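# Stand a flat-lying box upright on a cork mat

## Task

A closed box rests on its biggest face on the table next to a cork mat; neither is attached to the table. Get the box standing on one of its four narrow faces, sitting squarely on that face (not tilted, not balanced on an edge), with that entire face resting on the mat, and the mat still lying flat. It must stay that way without the robot supporting it. Finally release the box and move the hand away from it.

## Robot and tools

Robot: one six-joint arm carrying a five-finger right hand. There is a single camera, cam_wrist (504x504), mounted at the wrist. Occasionally something briefly shoves a loose object.

Scene frame: origin on the table surface straight beneath the arm base, +z up, +y to the left when facing along +x. Positions are in metres. The base may sit slightly tilted.

Hand point frame: the hand point is 0.05 m in front of the palm, where the index pad meets the thumb tip in a pinch. Its +z runs along the straightened fingers, +y points out of the palm, and +x runs across the palm away from the thumb. Straight fingertips extend 0.06 to 0.07 m past the point along +z. Across the palm the hand extends 0.08 m on the little-finger side. On the thumb side it extends 0.02 m if the thumb is turned fully in front of the palm, and up to 0.09 m otherwise. A rigid wrist bracket on the little-finger side can collide with things: it sits 0.03 m beyond the point along +y and 0.11 m across the palm.

The row (shared by execute_actions and move): 14 numbers, each in [-1, 1], for the one arm:
1-6: dx, dy, dz, rx, ry, rz. This is an offset, not a pose. It is given in the hand point's own axes and measured from the hand point's measured pose at the start of the action. For the first action of a call, that is the last pose a result reported. Scale: 1.0 = 0.6 m or 180 degrees. rx, ry, rz together form one rotation vector.
7-12: thumb_turn, thumb_bend, index, middle, ring, little. These are absolute motor targets: -1 is open (straight, or thumb beside the palm) and +1 is closed (curled, or thumb opposite the fingers).
13: force_limit. A closing motor stops at this fingertip load. It scales linearly from about 0 N at -1 to 10 N at +1, or 15 N for the two thumb motors. It does not affect opening.
14: speed. Linear from nearly 0 at -1 to full at +1. At full speed, a finger's whole travel takes 0.6 s.
Optional 15-20: a stiffness scale from 0 to 1 for each joint, in Joint positions order. It persists until you change it.

execute_actions(actions): actions is a list of actions, each action a list of up to 15 rows, and each row lasts one 1/30 s step. If an action has fewer than 15 rows, its last row is repeated for the remaining steps. Every row in an action is measured from that action's start pose, not from the row before it. On each step the commanded pose is clipped to within 100 mm and 16 degrees of the measured pose, so long motions need several actions. If position and orientation cannot both be reached, position wins. An empty list only returns the state and images.

move(target, speed, stop_force, blocking): drives the hand point in a straight path toward one target row. The offsets are measured from the pose in the latest result that shows one. The hand numbers are sent at the start. speed is in m/s, from 0.002 to 0.5 (default 0.25), and rotation is capped at twice that value in rad/s. The path runs 0.5 to 10 s and stops early at 10 s. It does not slow for obstacles, and the hand may lag, wander or overshoot, most of all near full reach. stop_force is in N, from 9 to 40, and is not accepted until 0.2 s of scene time has passed. It ends the path when the push against the motion rises by that amount (or saturates) for 2 steps. The hand then steps back 2 steps and holds, though it may press harder for about a second. The push is measured along the line to the target, so do not rely on it for moves that rotate. Leave it out when backing away from contact. blocking=false returns after 0.5 s while the arm keeps moving. It cannot be combined with stop_force, and further moves or rows are refused until a result shows the move has ended. The result adds a move: line. Endings are done, off_target, moving, held, fault, or contact (contact means stop_force ended the path). The line also gives the distance from the target. limits=paced means the pose was clipped. limits=held means a check blocked some steps, after which the arm may surge.

wait(seconds): 0 to 10. The arm keeps its last command and a running move carries on. stop(): brakes a running move. zoom_image(camera, region): camera "cam_wrist", region [x0, y0, x1, y1] in pixels from the top-left corner, at most 504 by 504. show_instructions(): shows the reference pages. finished_scene(scene): ends the current scene. Pass its number. This is final.

Results: the state line gives end_effector_position (m), end_effector_quat_wxyz and velocities in the scene frame. The printed position can be off at long reach. "Hand target" is where the controller is now steering. "pose unreachable" means the clearance check changed or blocked the command. hand_measured, hand_stopped_by (moving, target, force, stalled, fault) and hand_load_n list six values in motor order. A load is positive when the finger is pushed open, and loads near 0 indicate a lost grip. Wrist force/torque are in hand-point axes. They can be offset by up to about 4 N, have noise of about 2.4 N, and saturate near 50 N. Joint torques include offsets and friction.

Gripping: with thumb_turn at +1 the hand can wrap an object 0.035 to 0.08 m across. Turn the thumb before you arrive. The pinch is about index +0.22, thumb_bend +0.75, thumb_turn +0.57. For a soft grip close at speed -0.9 or slower. A locked finger holds at least 15 N. To tighten, raise force_limit and send a more-closed target. To loosen, send a more-open one.

Avoid: knocking anything off the table, dropping or slamming the box, and pressing hard. The arm is stiff, so a target even slightly past a firm contact can cause a fault stop. A fault stop lasts 10 s and skips the rest of the call. It is triggered when a joint's load limit is reached (shoulder pan, shoulder lift and elbow 133 N m; wrists 24.9 N m, including the weight of a held object) or when an external force reaches 150 N. Sustained holding heats the motors: a warning appears at 70 °C and the brakes engage at 85 °C. Approach surfaces slowly, using stop_force.

Each tool is called after ">>>" as name([rows], argument=value, ...), one row to a line, values as JSON.

## Session

>>> execute_actions(actions=[])

Scene clock: 0.00 s.
end_effector_position=(+0.7075, -0.0387, +0.1444) hand_measured=(-1.000, -1.000, -1.000, -1.000, -1.000, -1.000) hand_load_n=(+0.0, +0.0, +0.0, +0.0, +0.0, +0.0) hand_stopped_by=(target, target, target, target, target, target) hand_force_limit=0.00 hand_speed=-0.80 end_effector_quat_wxyz=(-0.266, +0.794, +0.413, +0.358) end_effector_velocity=(-0.000, -0.000, -0.001) end_effector_angular_velocity=(+0.001, +0.001, -0.000)
Joint positions: [-0.508 -0.294  1.356  2.405  0.312 -1.418]
Joint velocities: [0.    0.001 0.    0.    0.001 0.   ]
Joint torques (N m, as the arm reports them, + toward a larger angle): no reading
Wrist force (N, on the end effector, along its own x y z axes, offset not removed): no reading
Wrist torque (N m, same axes, about the end effector's origin, offset not removed): no reading
Hand target: +0.707, -0.039, +0.144; -0.266, +0.794, +0.413, +0.358
Joint stiffness scale: [1. 1. 1. 1. 1. 1.]

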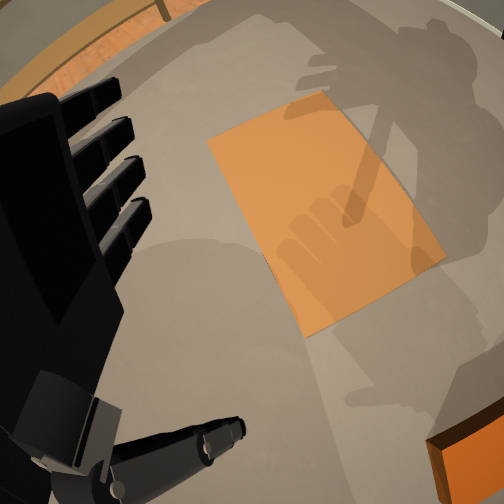

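>>> move(target=[-0.033,0.263,-0.253,0.407,-0.467,-0.465,1,-1,-0.75,-0.75,-0.75,-1,0,0], speed=0.35)

Scene clock: 17.40 s.
end_effector_position=(+0.7769, -0.2405, +0.1981) hand_measured=(+1.000, -1.000, -0.750, -0.750, -0.750, -1.000) hand_load_n=(+0.0, +0.0, +0.0, +0.0, +0.0, +0.0) hand_stopped_by=(target, target, target, target, target, target) hand_force_limit=0.00 hand_speed=0.00 end_effector_quat_wxyz=(+0.138, +0.086, +0.893, -0.419) end_effector_velocity=(-0.001, -0.001, +0.000) end_effector_angular_velocity=(-0.021, +0.017, +0.010)
Joint positions: [-0.396 -0.021  0.039  1.336  1.561 -1.841]
Joint velocities: [ 0.004 -0.001  0.    -0.005  0.017 -0.019]
Joint torques (N m, as the arm reports them, + toward a larger angle): [-45.19 -44.58 -15.01   0.4    1.58  -0.3 ]
Wrist force (N, on the end effector, along its own x y z axes, offset not removed): [-0.3 -0.3 1.6]
Wrist torque (N m, same axes, about the end effector's origin, offset not removed): [-0.14 -0.06 -0.07]
Hand target: +0.778, -0.239, +0.200; +0.139, +0.083, +0.892, -0.422
Off the commanded pose: 0.004 m, 22 deg; orientation clipped at the last step of the last action.
Joint stiffness scale: [1. 1. 1. 1. 1. 1.]
elbow stopped short: the move would have taken joint 3 (elbow) straighter than the controller allows; a more bent joint 3 avoids this.
move: off_target; limits=paced

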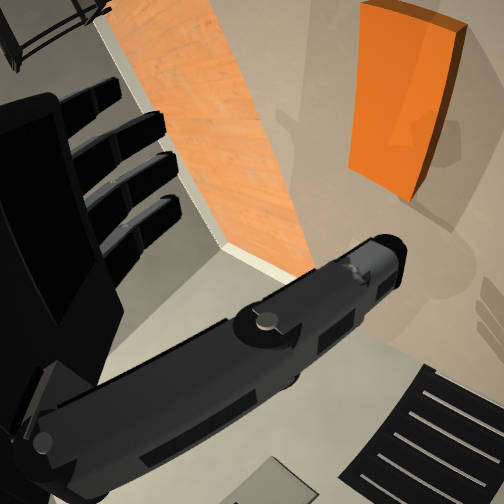

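>>> move(target=[0.088,0.105,0.138,-0.005,0.065,0.034,1,-1,-0.75,-0.75,-0.75,-1,0,0], speed=0.12)

Scene clock: 39.90 s.
end_effector_position=(+0.7559, -0.2627, +0.0843) hand_measured=(+1.000, -1.000, -0.750, -0.750, -0.750, -1.000) hand_load_n=(+0.0, +0.0, +0.0, +0.0, +0.0, +0.0) hand_stopped_by=(target, target, target, target, target, target) hand_force_limit=0.00 hand_speed=0.00 end_effector_quat_wxyz=(+0.093, +0.169, +0.898, -0.396) end_effector_velocity=(+0.000, -0.001, -0.000) end_effector_angular_velocity=(+0.001, -0.008, -0.008)
Joint positions: [-0.32   0.105  0.039  1.365  1.584 -1.649]
Joint velocities: [-0.     0.001 -0.001 -0.    -0.001  0.011]
Joint torques (N m, as the arm reports them, + toward a larger angle): [-45.71 -43.48 -15.69   1.03   0.36   0.09]
Wrist force (N, on the end effector, along its own x y z axes, offset not removed): [1.1 0.5 0.5]
Wrist torque (N m, same axes, about the end effector's origin, offset not removed): [0.05 -0.30 0.05]
Hand target: +0.757, -0.262, +0.085; +0.095, +0.169, +0.898, -0.396
Off the commanded pose: 0.003 m, 3 deg.
Joint stiffness scale: [1. 1. 1. 1. 1. 1.]
elbow stopped short: the move would have taken joint 3 (elbow) straighter than the controller allows; a more bent joint 3 avoids this.
move: off_target

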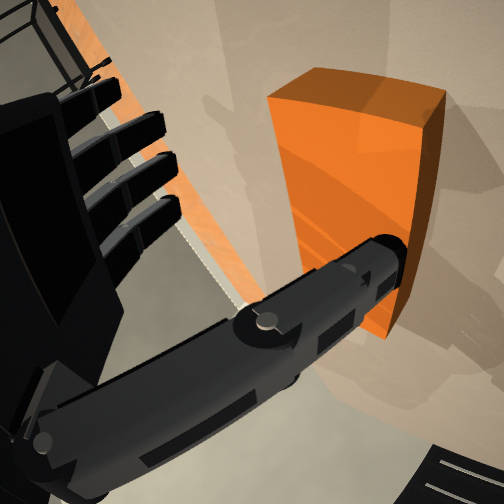

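>>> move(target=[0.008,0.027,-0.027,0,0,0,1,-1,-0.75,-0.75,-0.75,-1,0,0], speed=0.06)

>>> move(target=[0.017,0.04,0.039,0,0,0,1,-1,-0.75,-0.75,-0.75,-1,0,0], speed=0.04, stop_force=10)

Scene clock: 51.30 s.
end_effector_position=(+0.7568, -0.2394, +0.0829) hand_measured=(+1.000, -1.000, -0.750, -0.750, -0.750, -1.000) hand_load_n=(+0.0, +0.0, +0.0, +0.0, +0.0, +0.0) hand_stopped_by=(target, target, target, target, target, target) hand_force_limit=0.00 hand_speed=0.00 end_effector_quat_wxyz=(+0.088, +0.170, +0.898, -0.395) end_effector_velocity=(-0.004, -0.001, -0.003) end_effector_angular_velocity=(-0.007, -0.014, +0.005)
Joint positions: [-0.298  0.019  0.181  1.319  1.586 -1.628]
Joint velocities: [-0.    -0.107  0.232 -0.14   0.001  0.006]
Joint torques (N m, as the arm reports them, + toward a larger angle): [-45.97 -44.28  -9.84   0.89   1.29   0.23]
Wrist force (N, on the end effector, along its own x y z axes, offset not removed): [-0.2 -1.4 1.3]
Wrist torque (N m, same axes, about the end effector's origin, offset not removed): [-0.37 -0.04 -0.05]
Hand target: +0.757, -0.239, +0.083; +0.091, +0.170, +0.898, -0.396
Off the commanded pose: 0.000 m, 1 deg.
Joint stiffness scale: [1. 1. 1. 1. 1. 1.]
move: done

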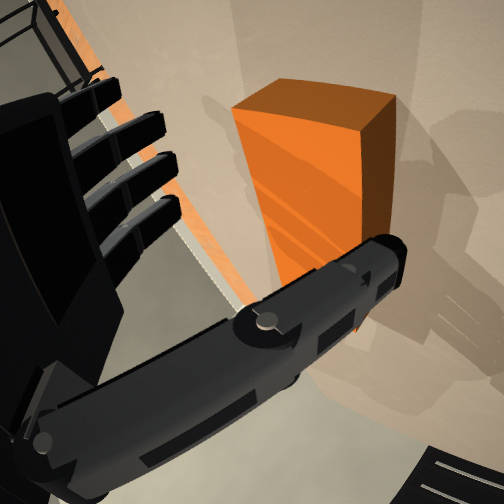

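Scene clock: 52.57 s.
end_effector_position=(+0.7583, -0.2383, +0.0502) hand_measured=(+1.000, -1.000, -0.750, -0.750, -0.750, -1.000) hand_load_n=(+0.0, +0.0, +0.0, +0.0, +0.0, +0.0) hand_stopped_by=(target, target, target, target, target, target) hand_force_limit=0.00 hand_speed=0.00 end_effector_quat_wxyz=(+0.090, +0.170, +0.898, -0.395) end_effector_velocity=(+0.002, -0.001, +0.000) end_effector_angular_velocity=(-0.002, -0.007, +0.002)
Joint positions: [-0.266  0.02   0.236  1.26   1.587 -1.596]
Joint velocities: [-0.     0.     0.    -0.007 -0.     0.003]
Joint torques (N m, as the arm reports them, + toward a larger angle): [-45.65 -41.91  -9.82   0.79   1.54   0.32]
Wrist force (N, on the end effector, along its own x y z axes, offset not removed): [1.0 -0.6 0.7]
Wrist torque (N m, same axes, about the end effector's origin, offset not removed): [-0.22 -0.33 0.01]
Hand target: +0.757, -0.239, +0.048; +0.088, +0.170, +0.898, -0.395
Off the commanded pose: 0.003 m, 0 deg.
Joint stiffness scale: [1. 1. 1. 1. 1. 1.]
move: done

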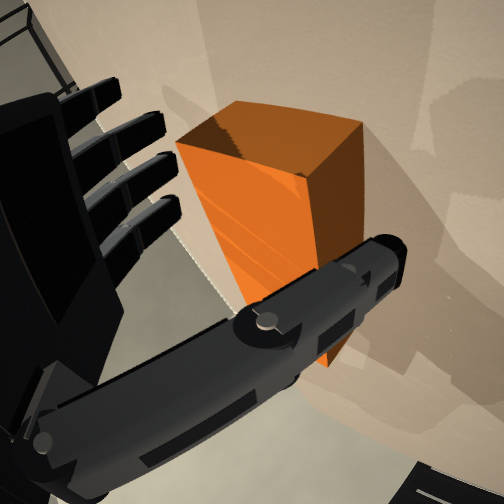

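>>> move(target=[-0.004,0.018,0.037,0,0,0,1,-1,-0.75,-0.75,-0.75,-1,0,0], speed=0.03, stop_force=10)

>>> move(target=[0,0,0,0,0,0,1,-0.4,0.3,0.3,-0.3,-1,-0.1,-0.7])

Scene clock: 60.53 s.
end_effector_position=(+0.7646, -0.2488, +0.0302) hand_measured=(+1.000, -1.000, -0.750, -0.750, -0.750, -1.000) hand_load_n=(+0.0, +0.0, +0.0, +0.0, +0.5, +0.0) hand_stopped_by=(target, target, target, target, target, target) hand_force_limit=0.00 hand_speed=0.00 end_effector_quat_wxyz=(+0.095, +0.169, +0.898, -0.395) end_effector_velocity=(+0.000, +0.001, +0.001) end_effector_angular_velocity=(+0.002, -0.001, -0.003)
Joint positions: [-0.253  0.138  0.042  1.327  1.587 -1.581]
Joint velocities: [-0.     0.016 -0.037  0.023 -0.001  0.003]
Joint torques (N m, as the arm reports them, + toward a larger angle): [-44.57 -41.87 -12.81   1.71   0.81   0.34]
Wrist force (N, on the end effector, along its own x y z axes, offset not removed): [0.2 -1.0 1.1]
Wrist torque (N m, same axes, about the end effector's origin, offset not removed): [-0.08 -0.18 -0.07]
Hand target: +0.764, -0.248, +0.029; +0.094, +0.169, +0.898, -0.395
Off the commanded pose: 0.002 m, 1 deg.
Joint stiffness scale: [1. 1. 1. 1. 1. 1.]
elbow stopped short: the move would have taken joint 3 (elbow) straighter than the controller allows; a more bent joint 3 avoids this.
move: done

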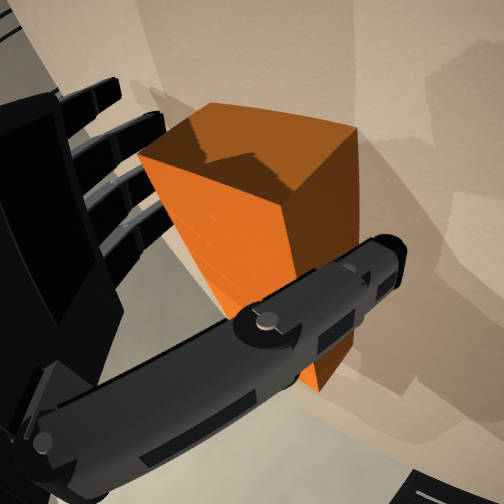

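Scene clock: 61.87 s.
end_effector_position=(+0.7650, -0.2506, +0.0347) hand_measured=(+1.000, -0.678, -0.238, -0.220, -0.702, -1.000) hand_load_n=(-1.5, +9.0, +5.5, +7.5, +0.0, +0.0) hand_stopped_by=(target, force, force, force, force, target) hand_force_limit=-0.10 hand_speed=-0.70 end_effector_quat_wxyz=(+0.097, +0.170, +0.897, -0.397) end_effector_velocity=(+0.001, +0.001, +0.002) end_effector_angular_velocity=(-0.002, -0.003, +0.002)
Joint positions: [-0.258  0.136  0.04   1.327  1.589 -1.581]
Joint velocities: [-0.    -0.001 -0.003 -0.     0.001  0.   ]
Joint torques (N m, as the arm reports them, + toward a larger angle): [-42.76 -42.24 -11.16   1.17  -0.37  -0.12]
Wrist force (N, on the end effector, along its own x y z axes, offset not removed): [-0.2 -5.5 -1.6]
Wrist torque (N m, same axes, about the end effector's origin, offset not removed): [-0.18 -0.24 -0.05]
Hand target: +0.765, -0.249, +0.030; +0.095, +0.169, +0.898, -0.395
Off the commanded pose: 0.005 m, 0 deg.
Joint stiffness scale: [1. 1. 1. 1. 1. 1.]
move: off_target

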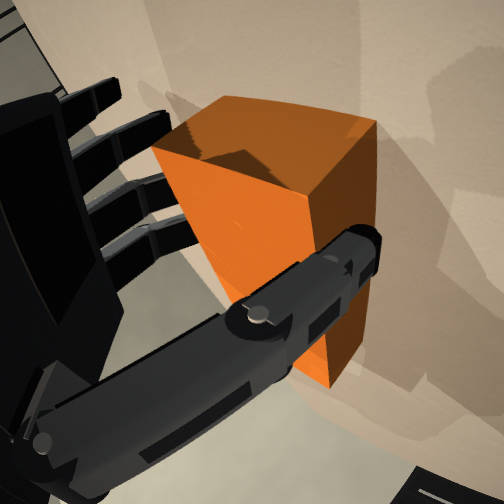

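>>> move(target=[-0.01,-0.015,-0.11,0,0.06,-0.06,1,-0.3,0.3,0.3,-0.3,-1,0.6,-0.8], speed=0.06)

Scene clock: 69.67 s.
end_effector_position=(+0.7621, -0.2088, +0.0839) hand_measured=(+1.000, -0.658, -0.238, -0.222, -0.702, -1.000) hand_load_n=(-1.5, +11.0, +6.0, +8.5, +0.0, +0.0) hand_stopped_by=(target, force, force, force, force, target) hand_force_limit=0.60 hand_speed=-0.80 end_effector_quat_wxyz=(+0.066, +0.106, +0.909, -0.398) end_effector_velocity=(-0.001, -0.000, -0.001) end_effector_angular_velocity=(+0.001, +0.006, +0.001)
Joint positions: [-0.276  0.058  0.039  1.414  1.58  -1.744]
Joint velocities: [-0.001  0.001  0.001  0.002  0.    -0.006]
Joint torques (N m, as the arm reports them, + toward a larger angle): [-48.9  -44.06 -14.5    1.52   0.92  -0.47]
Wrist force (N, on the end effector, along its own x y z axes, offset not removed): [0.6 0.4 0.8]
Wrist torque (N m, same axes, about the end effector's origin, offset not removed): [0.02 -0.19 0.00]
Hand target: +0.763, -0.208, +0.087; +0.067, +0.105, +0.909, -0.399
Off the commanded pose: 0.004 m, 11 deg.
Joint stiffness scale: [1. 1. 1. 1. 1. 1.]
elbow stopped short: the move would have taken joint 3 (elbow) straighter than the controller allows; a more bent joint 3 avoids this.
move: off_target

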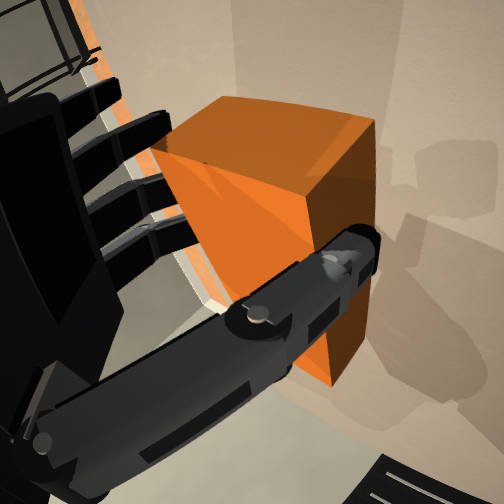

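>>> move(target=[0.173,0.047,-0.287,-0.09,-0.312,-0.297,1,-0.3,0.3,0.3,-0.3,-1,0.6,-0.8])

>>> move(target=[0,-0.03,-0.03,0,0.33,-0.33,1,-0.3,0.3,0.3,-0.3,-1,0.6,-0.8])

Scene clock: 81.23 s.
end_effector_position=(+0.6625, -0.0478, +0.1584) hand_measured=(+1.000, -0.658, -0.238, -0.222, -0.702, -1.000) hand_load_n=(-1.5, +11.0, +6.0, +9.0, +0.0, +0.0) hand_stopped_by=(target, force, force, force, force, target) hand_force_limit=0.60 hand_speed=-0.80 end_effector_quat_wxyz=(+0.304, -0.498, +0.768, -0.265) end_effector_velocity=(-0.001, +0.002, -0.000) end_effector_angular_velocity=(+0.001, +0.003, +0.009)
Joint positions: [-0.53  -0.704  1.403  0.33   0.674 -2.78 ]
Joint velocities: [-0.     0.    -0.001  0.005 -0.007 -0.008]
Joint torques (N m, as the arm reports them, + toward a larger angle): [-36.54 -25.32 -15.98   0.46  -0.61  -0.06]
Wrist force (N, on the end effector, along its own x y z axes, offset not removed): [0.9 0.7 1.1]
Wrist torque (N m, same axes, about the end effector's origin, offset not removed): [-0.02 -0.19 0.08]
Hand target: +0.662, -0.048, +0.159; +0.304, -0.498, +0.768, -0.265
Off the commanded pose: 0.001 m, 0 deg.
Joint stiffness scale: [1. 1. 1. 1. 1. 1.]
move: done

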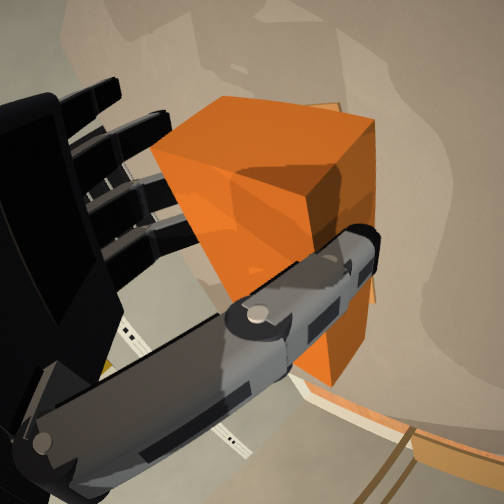

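Scene clock: 84.77 s.
end_effector_position=(+0.6586, -0.0526, +0.1836) hand_measured=(+1.000, -0.658, -0.238, -0.222, -0.702, -1.000) hand_load_n=(-1.0, +11.0, +6.0, +8.5, +0.0, +0.0) hand_stopped_by=(target, force, force, force, force, target) hand_force_limit=0.60 hand_speed=-0.80 end_effector_quat_wxyz=(+0.263, +0.608, -0.480, +0.575) end_effector_velocity=(+0.001, -0.000, +0.002) end_effector_angular_velocity=(-0.009, -0.000, +0.001)
Joint positions: [-0.071 -0.798  1.198  0.543  1.937 -3.468]
Joint velocities: [ 0.001 -0.    -0.001 -0.003  0.007 -0.005]
Joint torques (N m, as the arm reports them, + toward a larger angle): [-36.42 -28.33 -15.02  -0.13   2.22  -0.18]
Wrist force (N, on the end effector, along its own x y z axes, offset not removed): [-0.7 0.5 1.4]
Wrist torque (N m, same axes, about the end effector's origin, offset not removed): [0.00 -0.10 0.04]
Hand target: +0.660, -0.053, +0.184; +0.263, +0.608, -0.478, +0.576
Off the commanded pose: 0.002 m, 0 deg.
Joint stiffness scale: [1. 1. 1. 1. 1. 1.]
move: done

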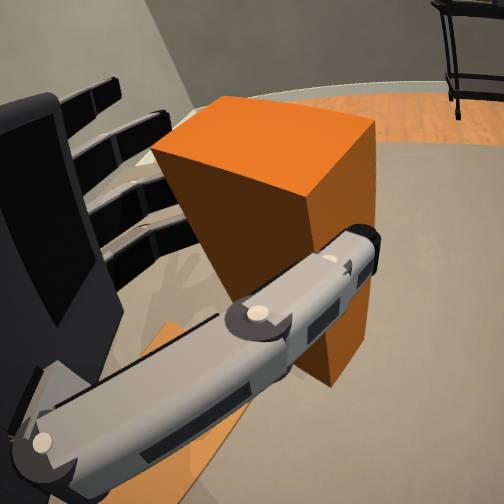

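>>> move(target=[-0.12,-0.238,-0.003,0.21,-0.051,-0.044,1,-0.3,0.3,0.3,-0.3,-1,0.6,-0.8], speed=0.2)

Scene clock: 97.07 s.
end_effector_position=(+0.7945, +0.0290, +0.1506) hand_measured=(+1.000, -0.658, -0.238, -0.222, -0.702, -1.000) hand_load_n=(-1.0, +11.0, +6.0, +8.5, +0.0, +0.0) hand_stopped_by=(target, force, force, force, force, target) hand_force_limit=0.60 hand_speed=-0.80 end_effector_quat_wxyz=(+0.052, +0.734, -0.243, +0.632) end_effector_velocity=(+0.002, +0.002, -0.001) end_effector_angular_velocity=(+0.001, -0.000, +0.010)
Joint positions: [-0.044 -0.888  1.358 -0.062  1.527 -3.683]
Joint velocities: [ 0.     0.     0.001 -0.008 -0.007 -0.   ]
Joint torques (N m, as the arm reports them, + toward a larger angle): [-37.67 -26.48 -10.35  -1.33   0.74  -0.48]
Wrist force (N, on the end effector, along its own x y z axes, offset not removed): [0.2 -0.6 0.3]
Wrist torque (N m, same axes, about the end effector's origin, offset not removed): [-0.11 -0.12 0.01]
Hand target: +0.793, +0.026, +0.149; +0.052, +0.734, -0.245, +0.631
Off the commanded pose: 0.004 m, 0 deg.
Joint stiffness scale: [1. 1. 1. 1. 1. 1.]
move: off_target

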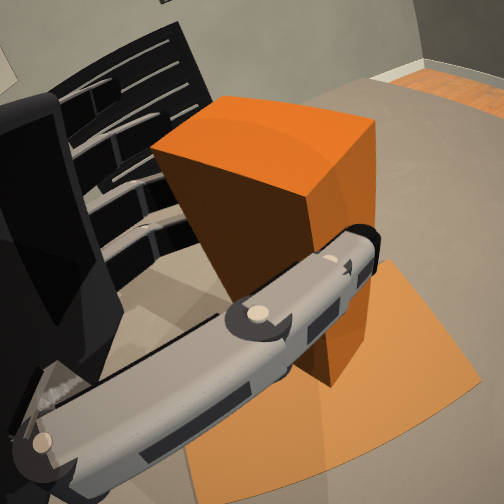

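>>> move(target=[-0.045,0.011,0.009,0,0,0,1,-0.3,0.3,0.3,-0.3,-1,0.6,-0.8], speed=0.06, stop_force=9)

>>> move(target=[-0.064,0.015,0.013,0,0,0,1,-0.3,0.3,0.3,-0.3,-1,0.6,-0.8], speed=0.012, stop_force=9)

Scene clock: 106.10 s.
end_effector_position=(+0.7956, +0.0302, +0.1247) hand_measured=(+1.000, -0.658, -0.238, -0.222, -0.702, -1.000) hand_load_n=(-1.0, +11.0, +6.0, +8.5, +0.0, +0.0) hand_stopped_by=(target, force, force, force, force, target) hand_force_limit=0.60 hand_speed=-0.80 end_effector_quat_wxyz=(+0.051, +0.733, -0.242, +0.633) end_effector_velocity=(+0.002, -0.001, +0.003) end_effector_angular_velocity=(-0.002, -0.011, -0.001)
Joint positions: [-0.011 -0.865  1.367 -0.098  1.557 -3.67 ]
Joint velocities: [-0.     0.    -0.002 -0.006  0.008  0.002]
Joint torques (N m, as the arm reports them, + toward a larger angle): [-35.39 -27.81 -10.68  -1.27   1.82  -0.05]
Wrist force (N, on the end effector, along its own x y z axes, offset not removed): [-0.1 0.9 0.7]
Wrist torque (N m, same axes, about the end effector's origin, offset not removed): [0.01 -0.10 0.05]
Hand target: +0.794, +0.029, +0.122; +0.052, +0.734, -0.243, +0.632
Off the commanded pose: 0.003 m, 0 deg.
Joint stiffness scale: [1. 1. 1. 1. 1. 1.]
move: done

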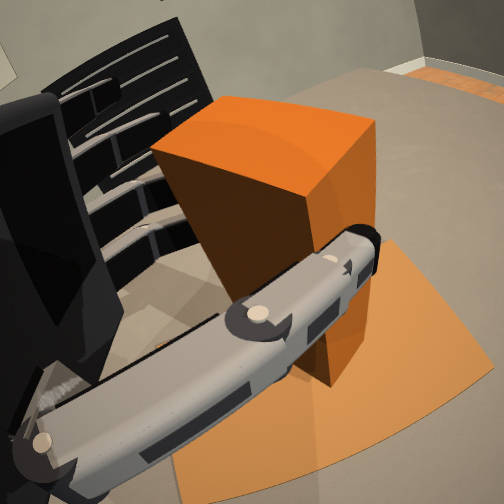

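Scene clock: 109.73 s.
end_effector_position=(+0.7996, +0.0328, +0.0925) hand_measured=(+1.000, -0.656, -0.236, -0.222, -0.702, -1.000) hand_load_n=(-2.0, +3.5, +0.0, +4.0, +0.0, +0.0) hand_stopped_by=(target, force, force, force, force, target) hand_force_limit=0.60 hand_speed=-0.80 end_effector_quat_wxyz=(+0.049, +0.730, -0.240, +0.638) end_effector_velocity=(-0.000, -0.000, -0.002) end_effector_angular_velocity=(+0.001, +0.000, -0.000)
Joint positions: [ 0.034 -0.829  1.369 -0.147  1.603 -3.652]
Joint velocities: [ 0.002  0.002  0.001 -0.002  0.001  0.001]
Joint torques (N m, as the arm reports them, + toward a larger angle): [-32.27 -26.85  -6.98  -0.12   0.7    0.29]
Wrist force (N, on the end effector, along its own x y z axes, offset not removed): [4.3 -0.4 -0.1]
Wrist torque (N m, same axes, about the end effector's origin, offset not removed): [0.13 -0.04 -0.06]
Hand target: +0.796, +0.031, +0.085; +0.051, +0.733, -0.242, +0.633
Off the commanded pose: 0.009 m, 1 deg.
Joint stiffness scale: [1. 1. 1. 1. 1. 1.]
move: off_target

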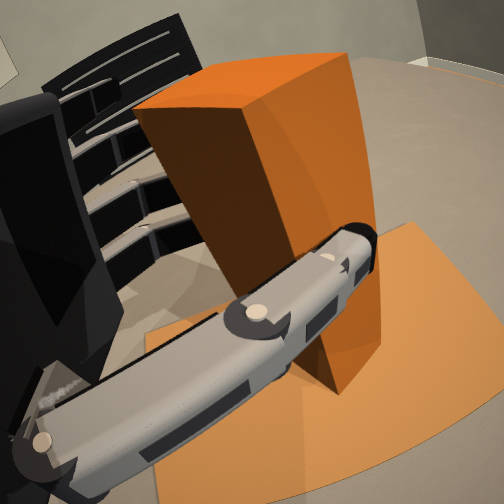

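>>> move(target=[0,0,0,0,0,0,1,-1,-0.6,-0.6,-0.8,-1,0,-0.7])

Scene clock: 117.90 s.
end_effector_position=(+0.7996, +0.0328, +0.0924) hand_measured=(+1.000, -1.000, -0.600, -0.600, -0.800, -1.000) hand_load_n=(+0.0, +0.0, +0.0, +0.0, +0.0, +0.0) hand_stopped_by=(target, target, target, target, target, target) hand_force_limit=0.00 hand_speed=-0.70 end_effector_quat_wxyz=(+0.049, +0.730, -0.240, +0.638) end_effector_velocity=(-0.000, -0.000, +0.001) end_effector_angular_velocity=(-0.001, -0.002, -0.001)
Joint positions: [ 0.035 -0.829  1.369 -0.147  1.603 -3.652]
Joint velocities: [-0.001 -0.002  0.001 -0.     0.002  0.   ]
Joint torques (N m, as the arm reports them, + toward a larger angle): [-36.68 -30.4  -11.47  -0.55   1.04  -0.29]
Wrist force (N, on the end effector, along its own x y z axes, offset not removed): [0.6 0.5 1.5]
Wrist torque (N m, same axes, about the end effector's origin, offset not removed): [-0.01 -0.18 0.01]
Hand target: +0.800, +0.033, +0.092; +0.049, +0.730, -0.240, +0.638
Off the commanded pose: 0.000 m, 0 deg.
Joint stiffness scale: [1. 1. 1. 1. 1. 1.]
move: done

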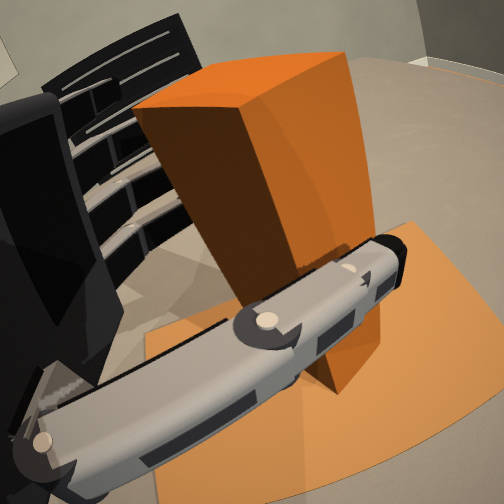

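>>> move(target=[0,-0.085,-0.085,0,0,0,1,-1,-1,-1,-1,-1,0,0], speed=0.1)

>>> move(target=[0.15,-0.05,-0.25,0,0,0,1,-1,-1,-1,-1,-1,0,0])

Scene clock: 122.90 s.
end_effector_position=(+0.7762, +0.0973, +0.1151) hand_measured=(+1.000, -1.000, -1.000, -1.000, -1.000, -1.000) hand_load_n=(+0.0, +0.0, +0.0, +0.0, +0.0, +0.0) hand_stopped_by=(target, target, target, target, target, target) hand_force_limit=0.00 hand_speed=0.00 end_effector_quat_wxyz=(+0.048, +0.730, -0.238, +0.639) end_effector_velocity=(-0.005, -0.005, -0.004) end_effector_angular_velocity=(+0.001, +0.008, -0.014)
Joint positions: [ 0.081 -0.944  1.397 -0.063  1.645 -3.635]
Joint velocities: [-0.001  0.002  0.006  0.008  0.003  0.001]
Joint torques (N m, as the arm reports them, + toward a larger angle): [-32.77 -29.94  -9.11  -0.1    1.82   0.31]
Wrist force (N, on the end effector, along its own x y z axes, offset not removed): [0.5 -0.1 1.8]
Wrist torque (N m, same axes, about the end effector's origin, offset not removed): [-0.09 -0.24 0.01]
Hand target: +0.774, +0.097, +0.114; +0.049, +0.730, -0.240, +0.638
Off the commanded pose: 0.002 m, 0 deg.
Joint stiffness scale: [1. 1. 1. 1. 1. 1.]
move: done

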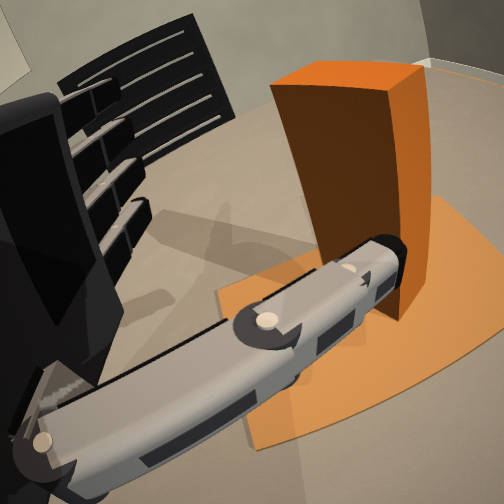

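Scene clock: 124.30 s.
end_effector_position=(+0.6598, +0.1546, +0.2350) hand_measured=(+1.000, -1.000, -1.000, -1.000, -1.000, -1.000) hand_load_n=(+0.0, +0.0, +0.0, +0.0, +0.0, +0.0) hand_stopped_by=(target, target, target, target, target, target) hand_force_limit=0.00 hand_speed=0.00 end_effector_quat_wxyz=(+0.047, +0.730, -0.238, +0.639) end_effector_velocity=(-0.001, +0.001, -0.001) end_effector_angular_velocity=(+0.001, +0.005, +0.001)
Joint positions: [-0.04  -1.335  1.641  0.081  1.534 -3.68 ]
Joint velocities: [ 0.    -0.    -0.     0.003 -0.004 -0.002]
Joint torques (N m, as the arm reports them, + toward a larger angle): [-25.55 -18.27 -10.21  -0.71   0.73  -0.49]
Wrist force (N, on the end effector, along its own x y z axes, offset not removed): [-0.1 -1.1 0.9]
Wrist torque (N m, same axes, about the end effector's origin, offset not removed): [-0.28 -0.10 -0.04]
Hand target: +0.658, +0.154, +0.235; +0.048, +0.730, -0.239, +0.639
Off the commanded pose: 0.002 m, 0 deg.
Joint stiffness scale: [1. 1. 1. 1. 1. 1.]
move: done

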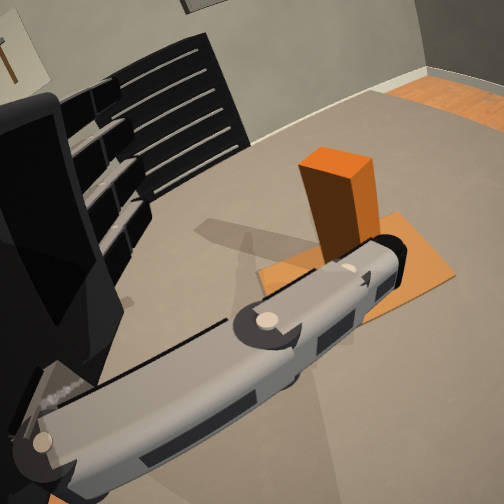

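>>> move(target=[0,0,0,0,0,0,-1,-1,-1,-1,-1,-1,0,1])

>>> zoom_image(camera="cam_wrist", region=[240,130,480,370])

Scene clock: 129.40 s.
end_effector_position=(+0.6597, +0.1546, +0.2350) hand_measured=(-1.000, -1.000, -1.000, -1.000, -1.000, -1.000) hand_load_n=(+0.0, +0.0, +0.0, +0.0, +0.0, +0.0) hand_stopped_by=(target, target, target, target, target, target) hand_force_limit=0.00 hand_speed=1.00 end_effector_quat_wxyz=(+0.047, +0.730, -0.238, +0.639) end_effector_velocity=(-0.000, +0.001, +0.000) end_effector_angular_velocity=(-0.000, +0.000, +0.002)
Joint positions: [-0.04  -1.335  1.641  0.081  1.533 -3.68 ]
Joint velocities: [ 0.001 -0.002  0.     0.    -0.001 -0.   ]
Joint torques (N m, as the arm reports them, + toward a larger angle): [-23.91 -16.77 -13.1   -0.98   1.38  -0.11]
Wrist force (N, on the end effector, along its own x y z axes, offset not removed): [0.5 0.0 1.7]
Wrist torque (N m, same axes, about the end effector's origin, offset not removed): [-0.18 -0.20 -0.02]
Hand target: +0.660, +0.155, +0.235; +0.047, +0.730, -0.238, +0.639
Off the commanded pose: 0.000 m, 0 deg.
Joint stiffness scale: [1. 1. 1. 1. 1. 1.]
move: done

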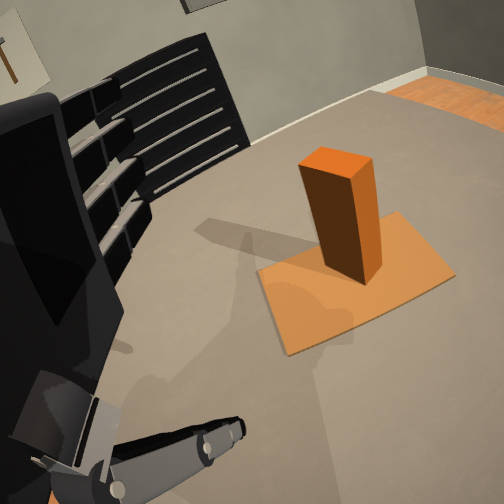

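Region (240, 130, 480, 370) of cam_wrist's 504x504 image, scaled by 2.100, with more detail than that image has.

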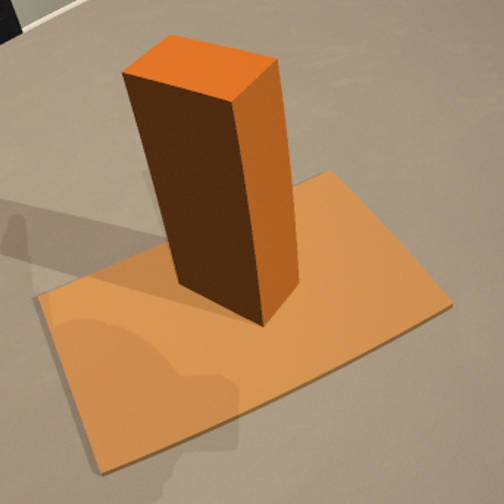

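>>> finished_scene(scene=2)

The scene is finished: the task was done.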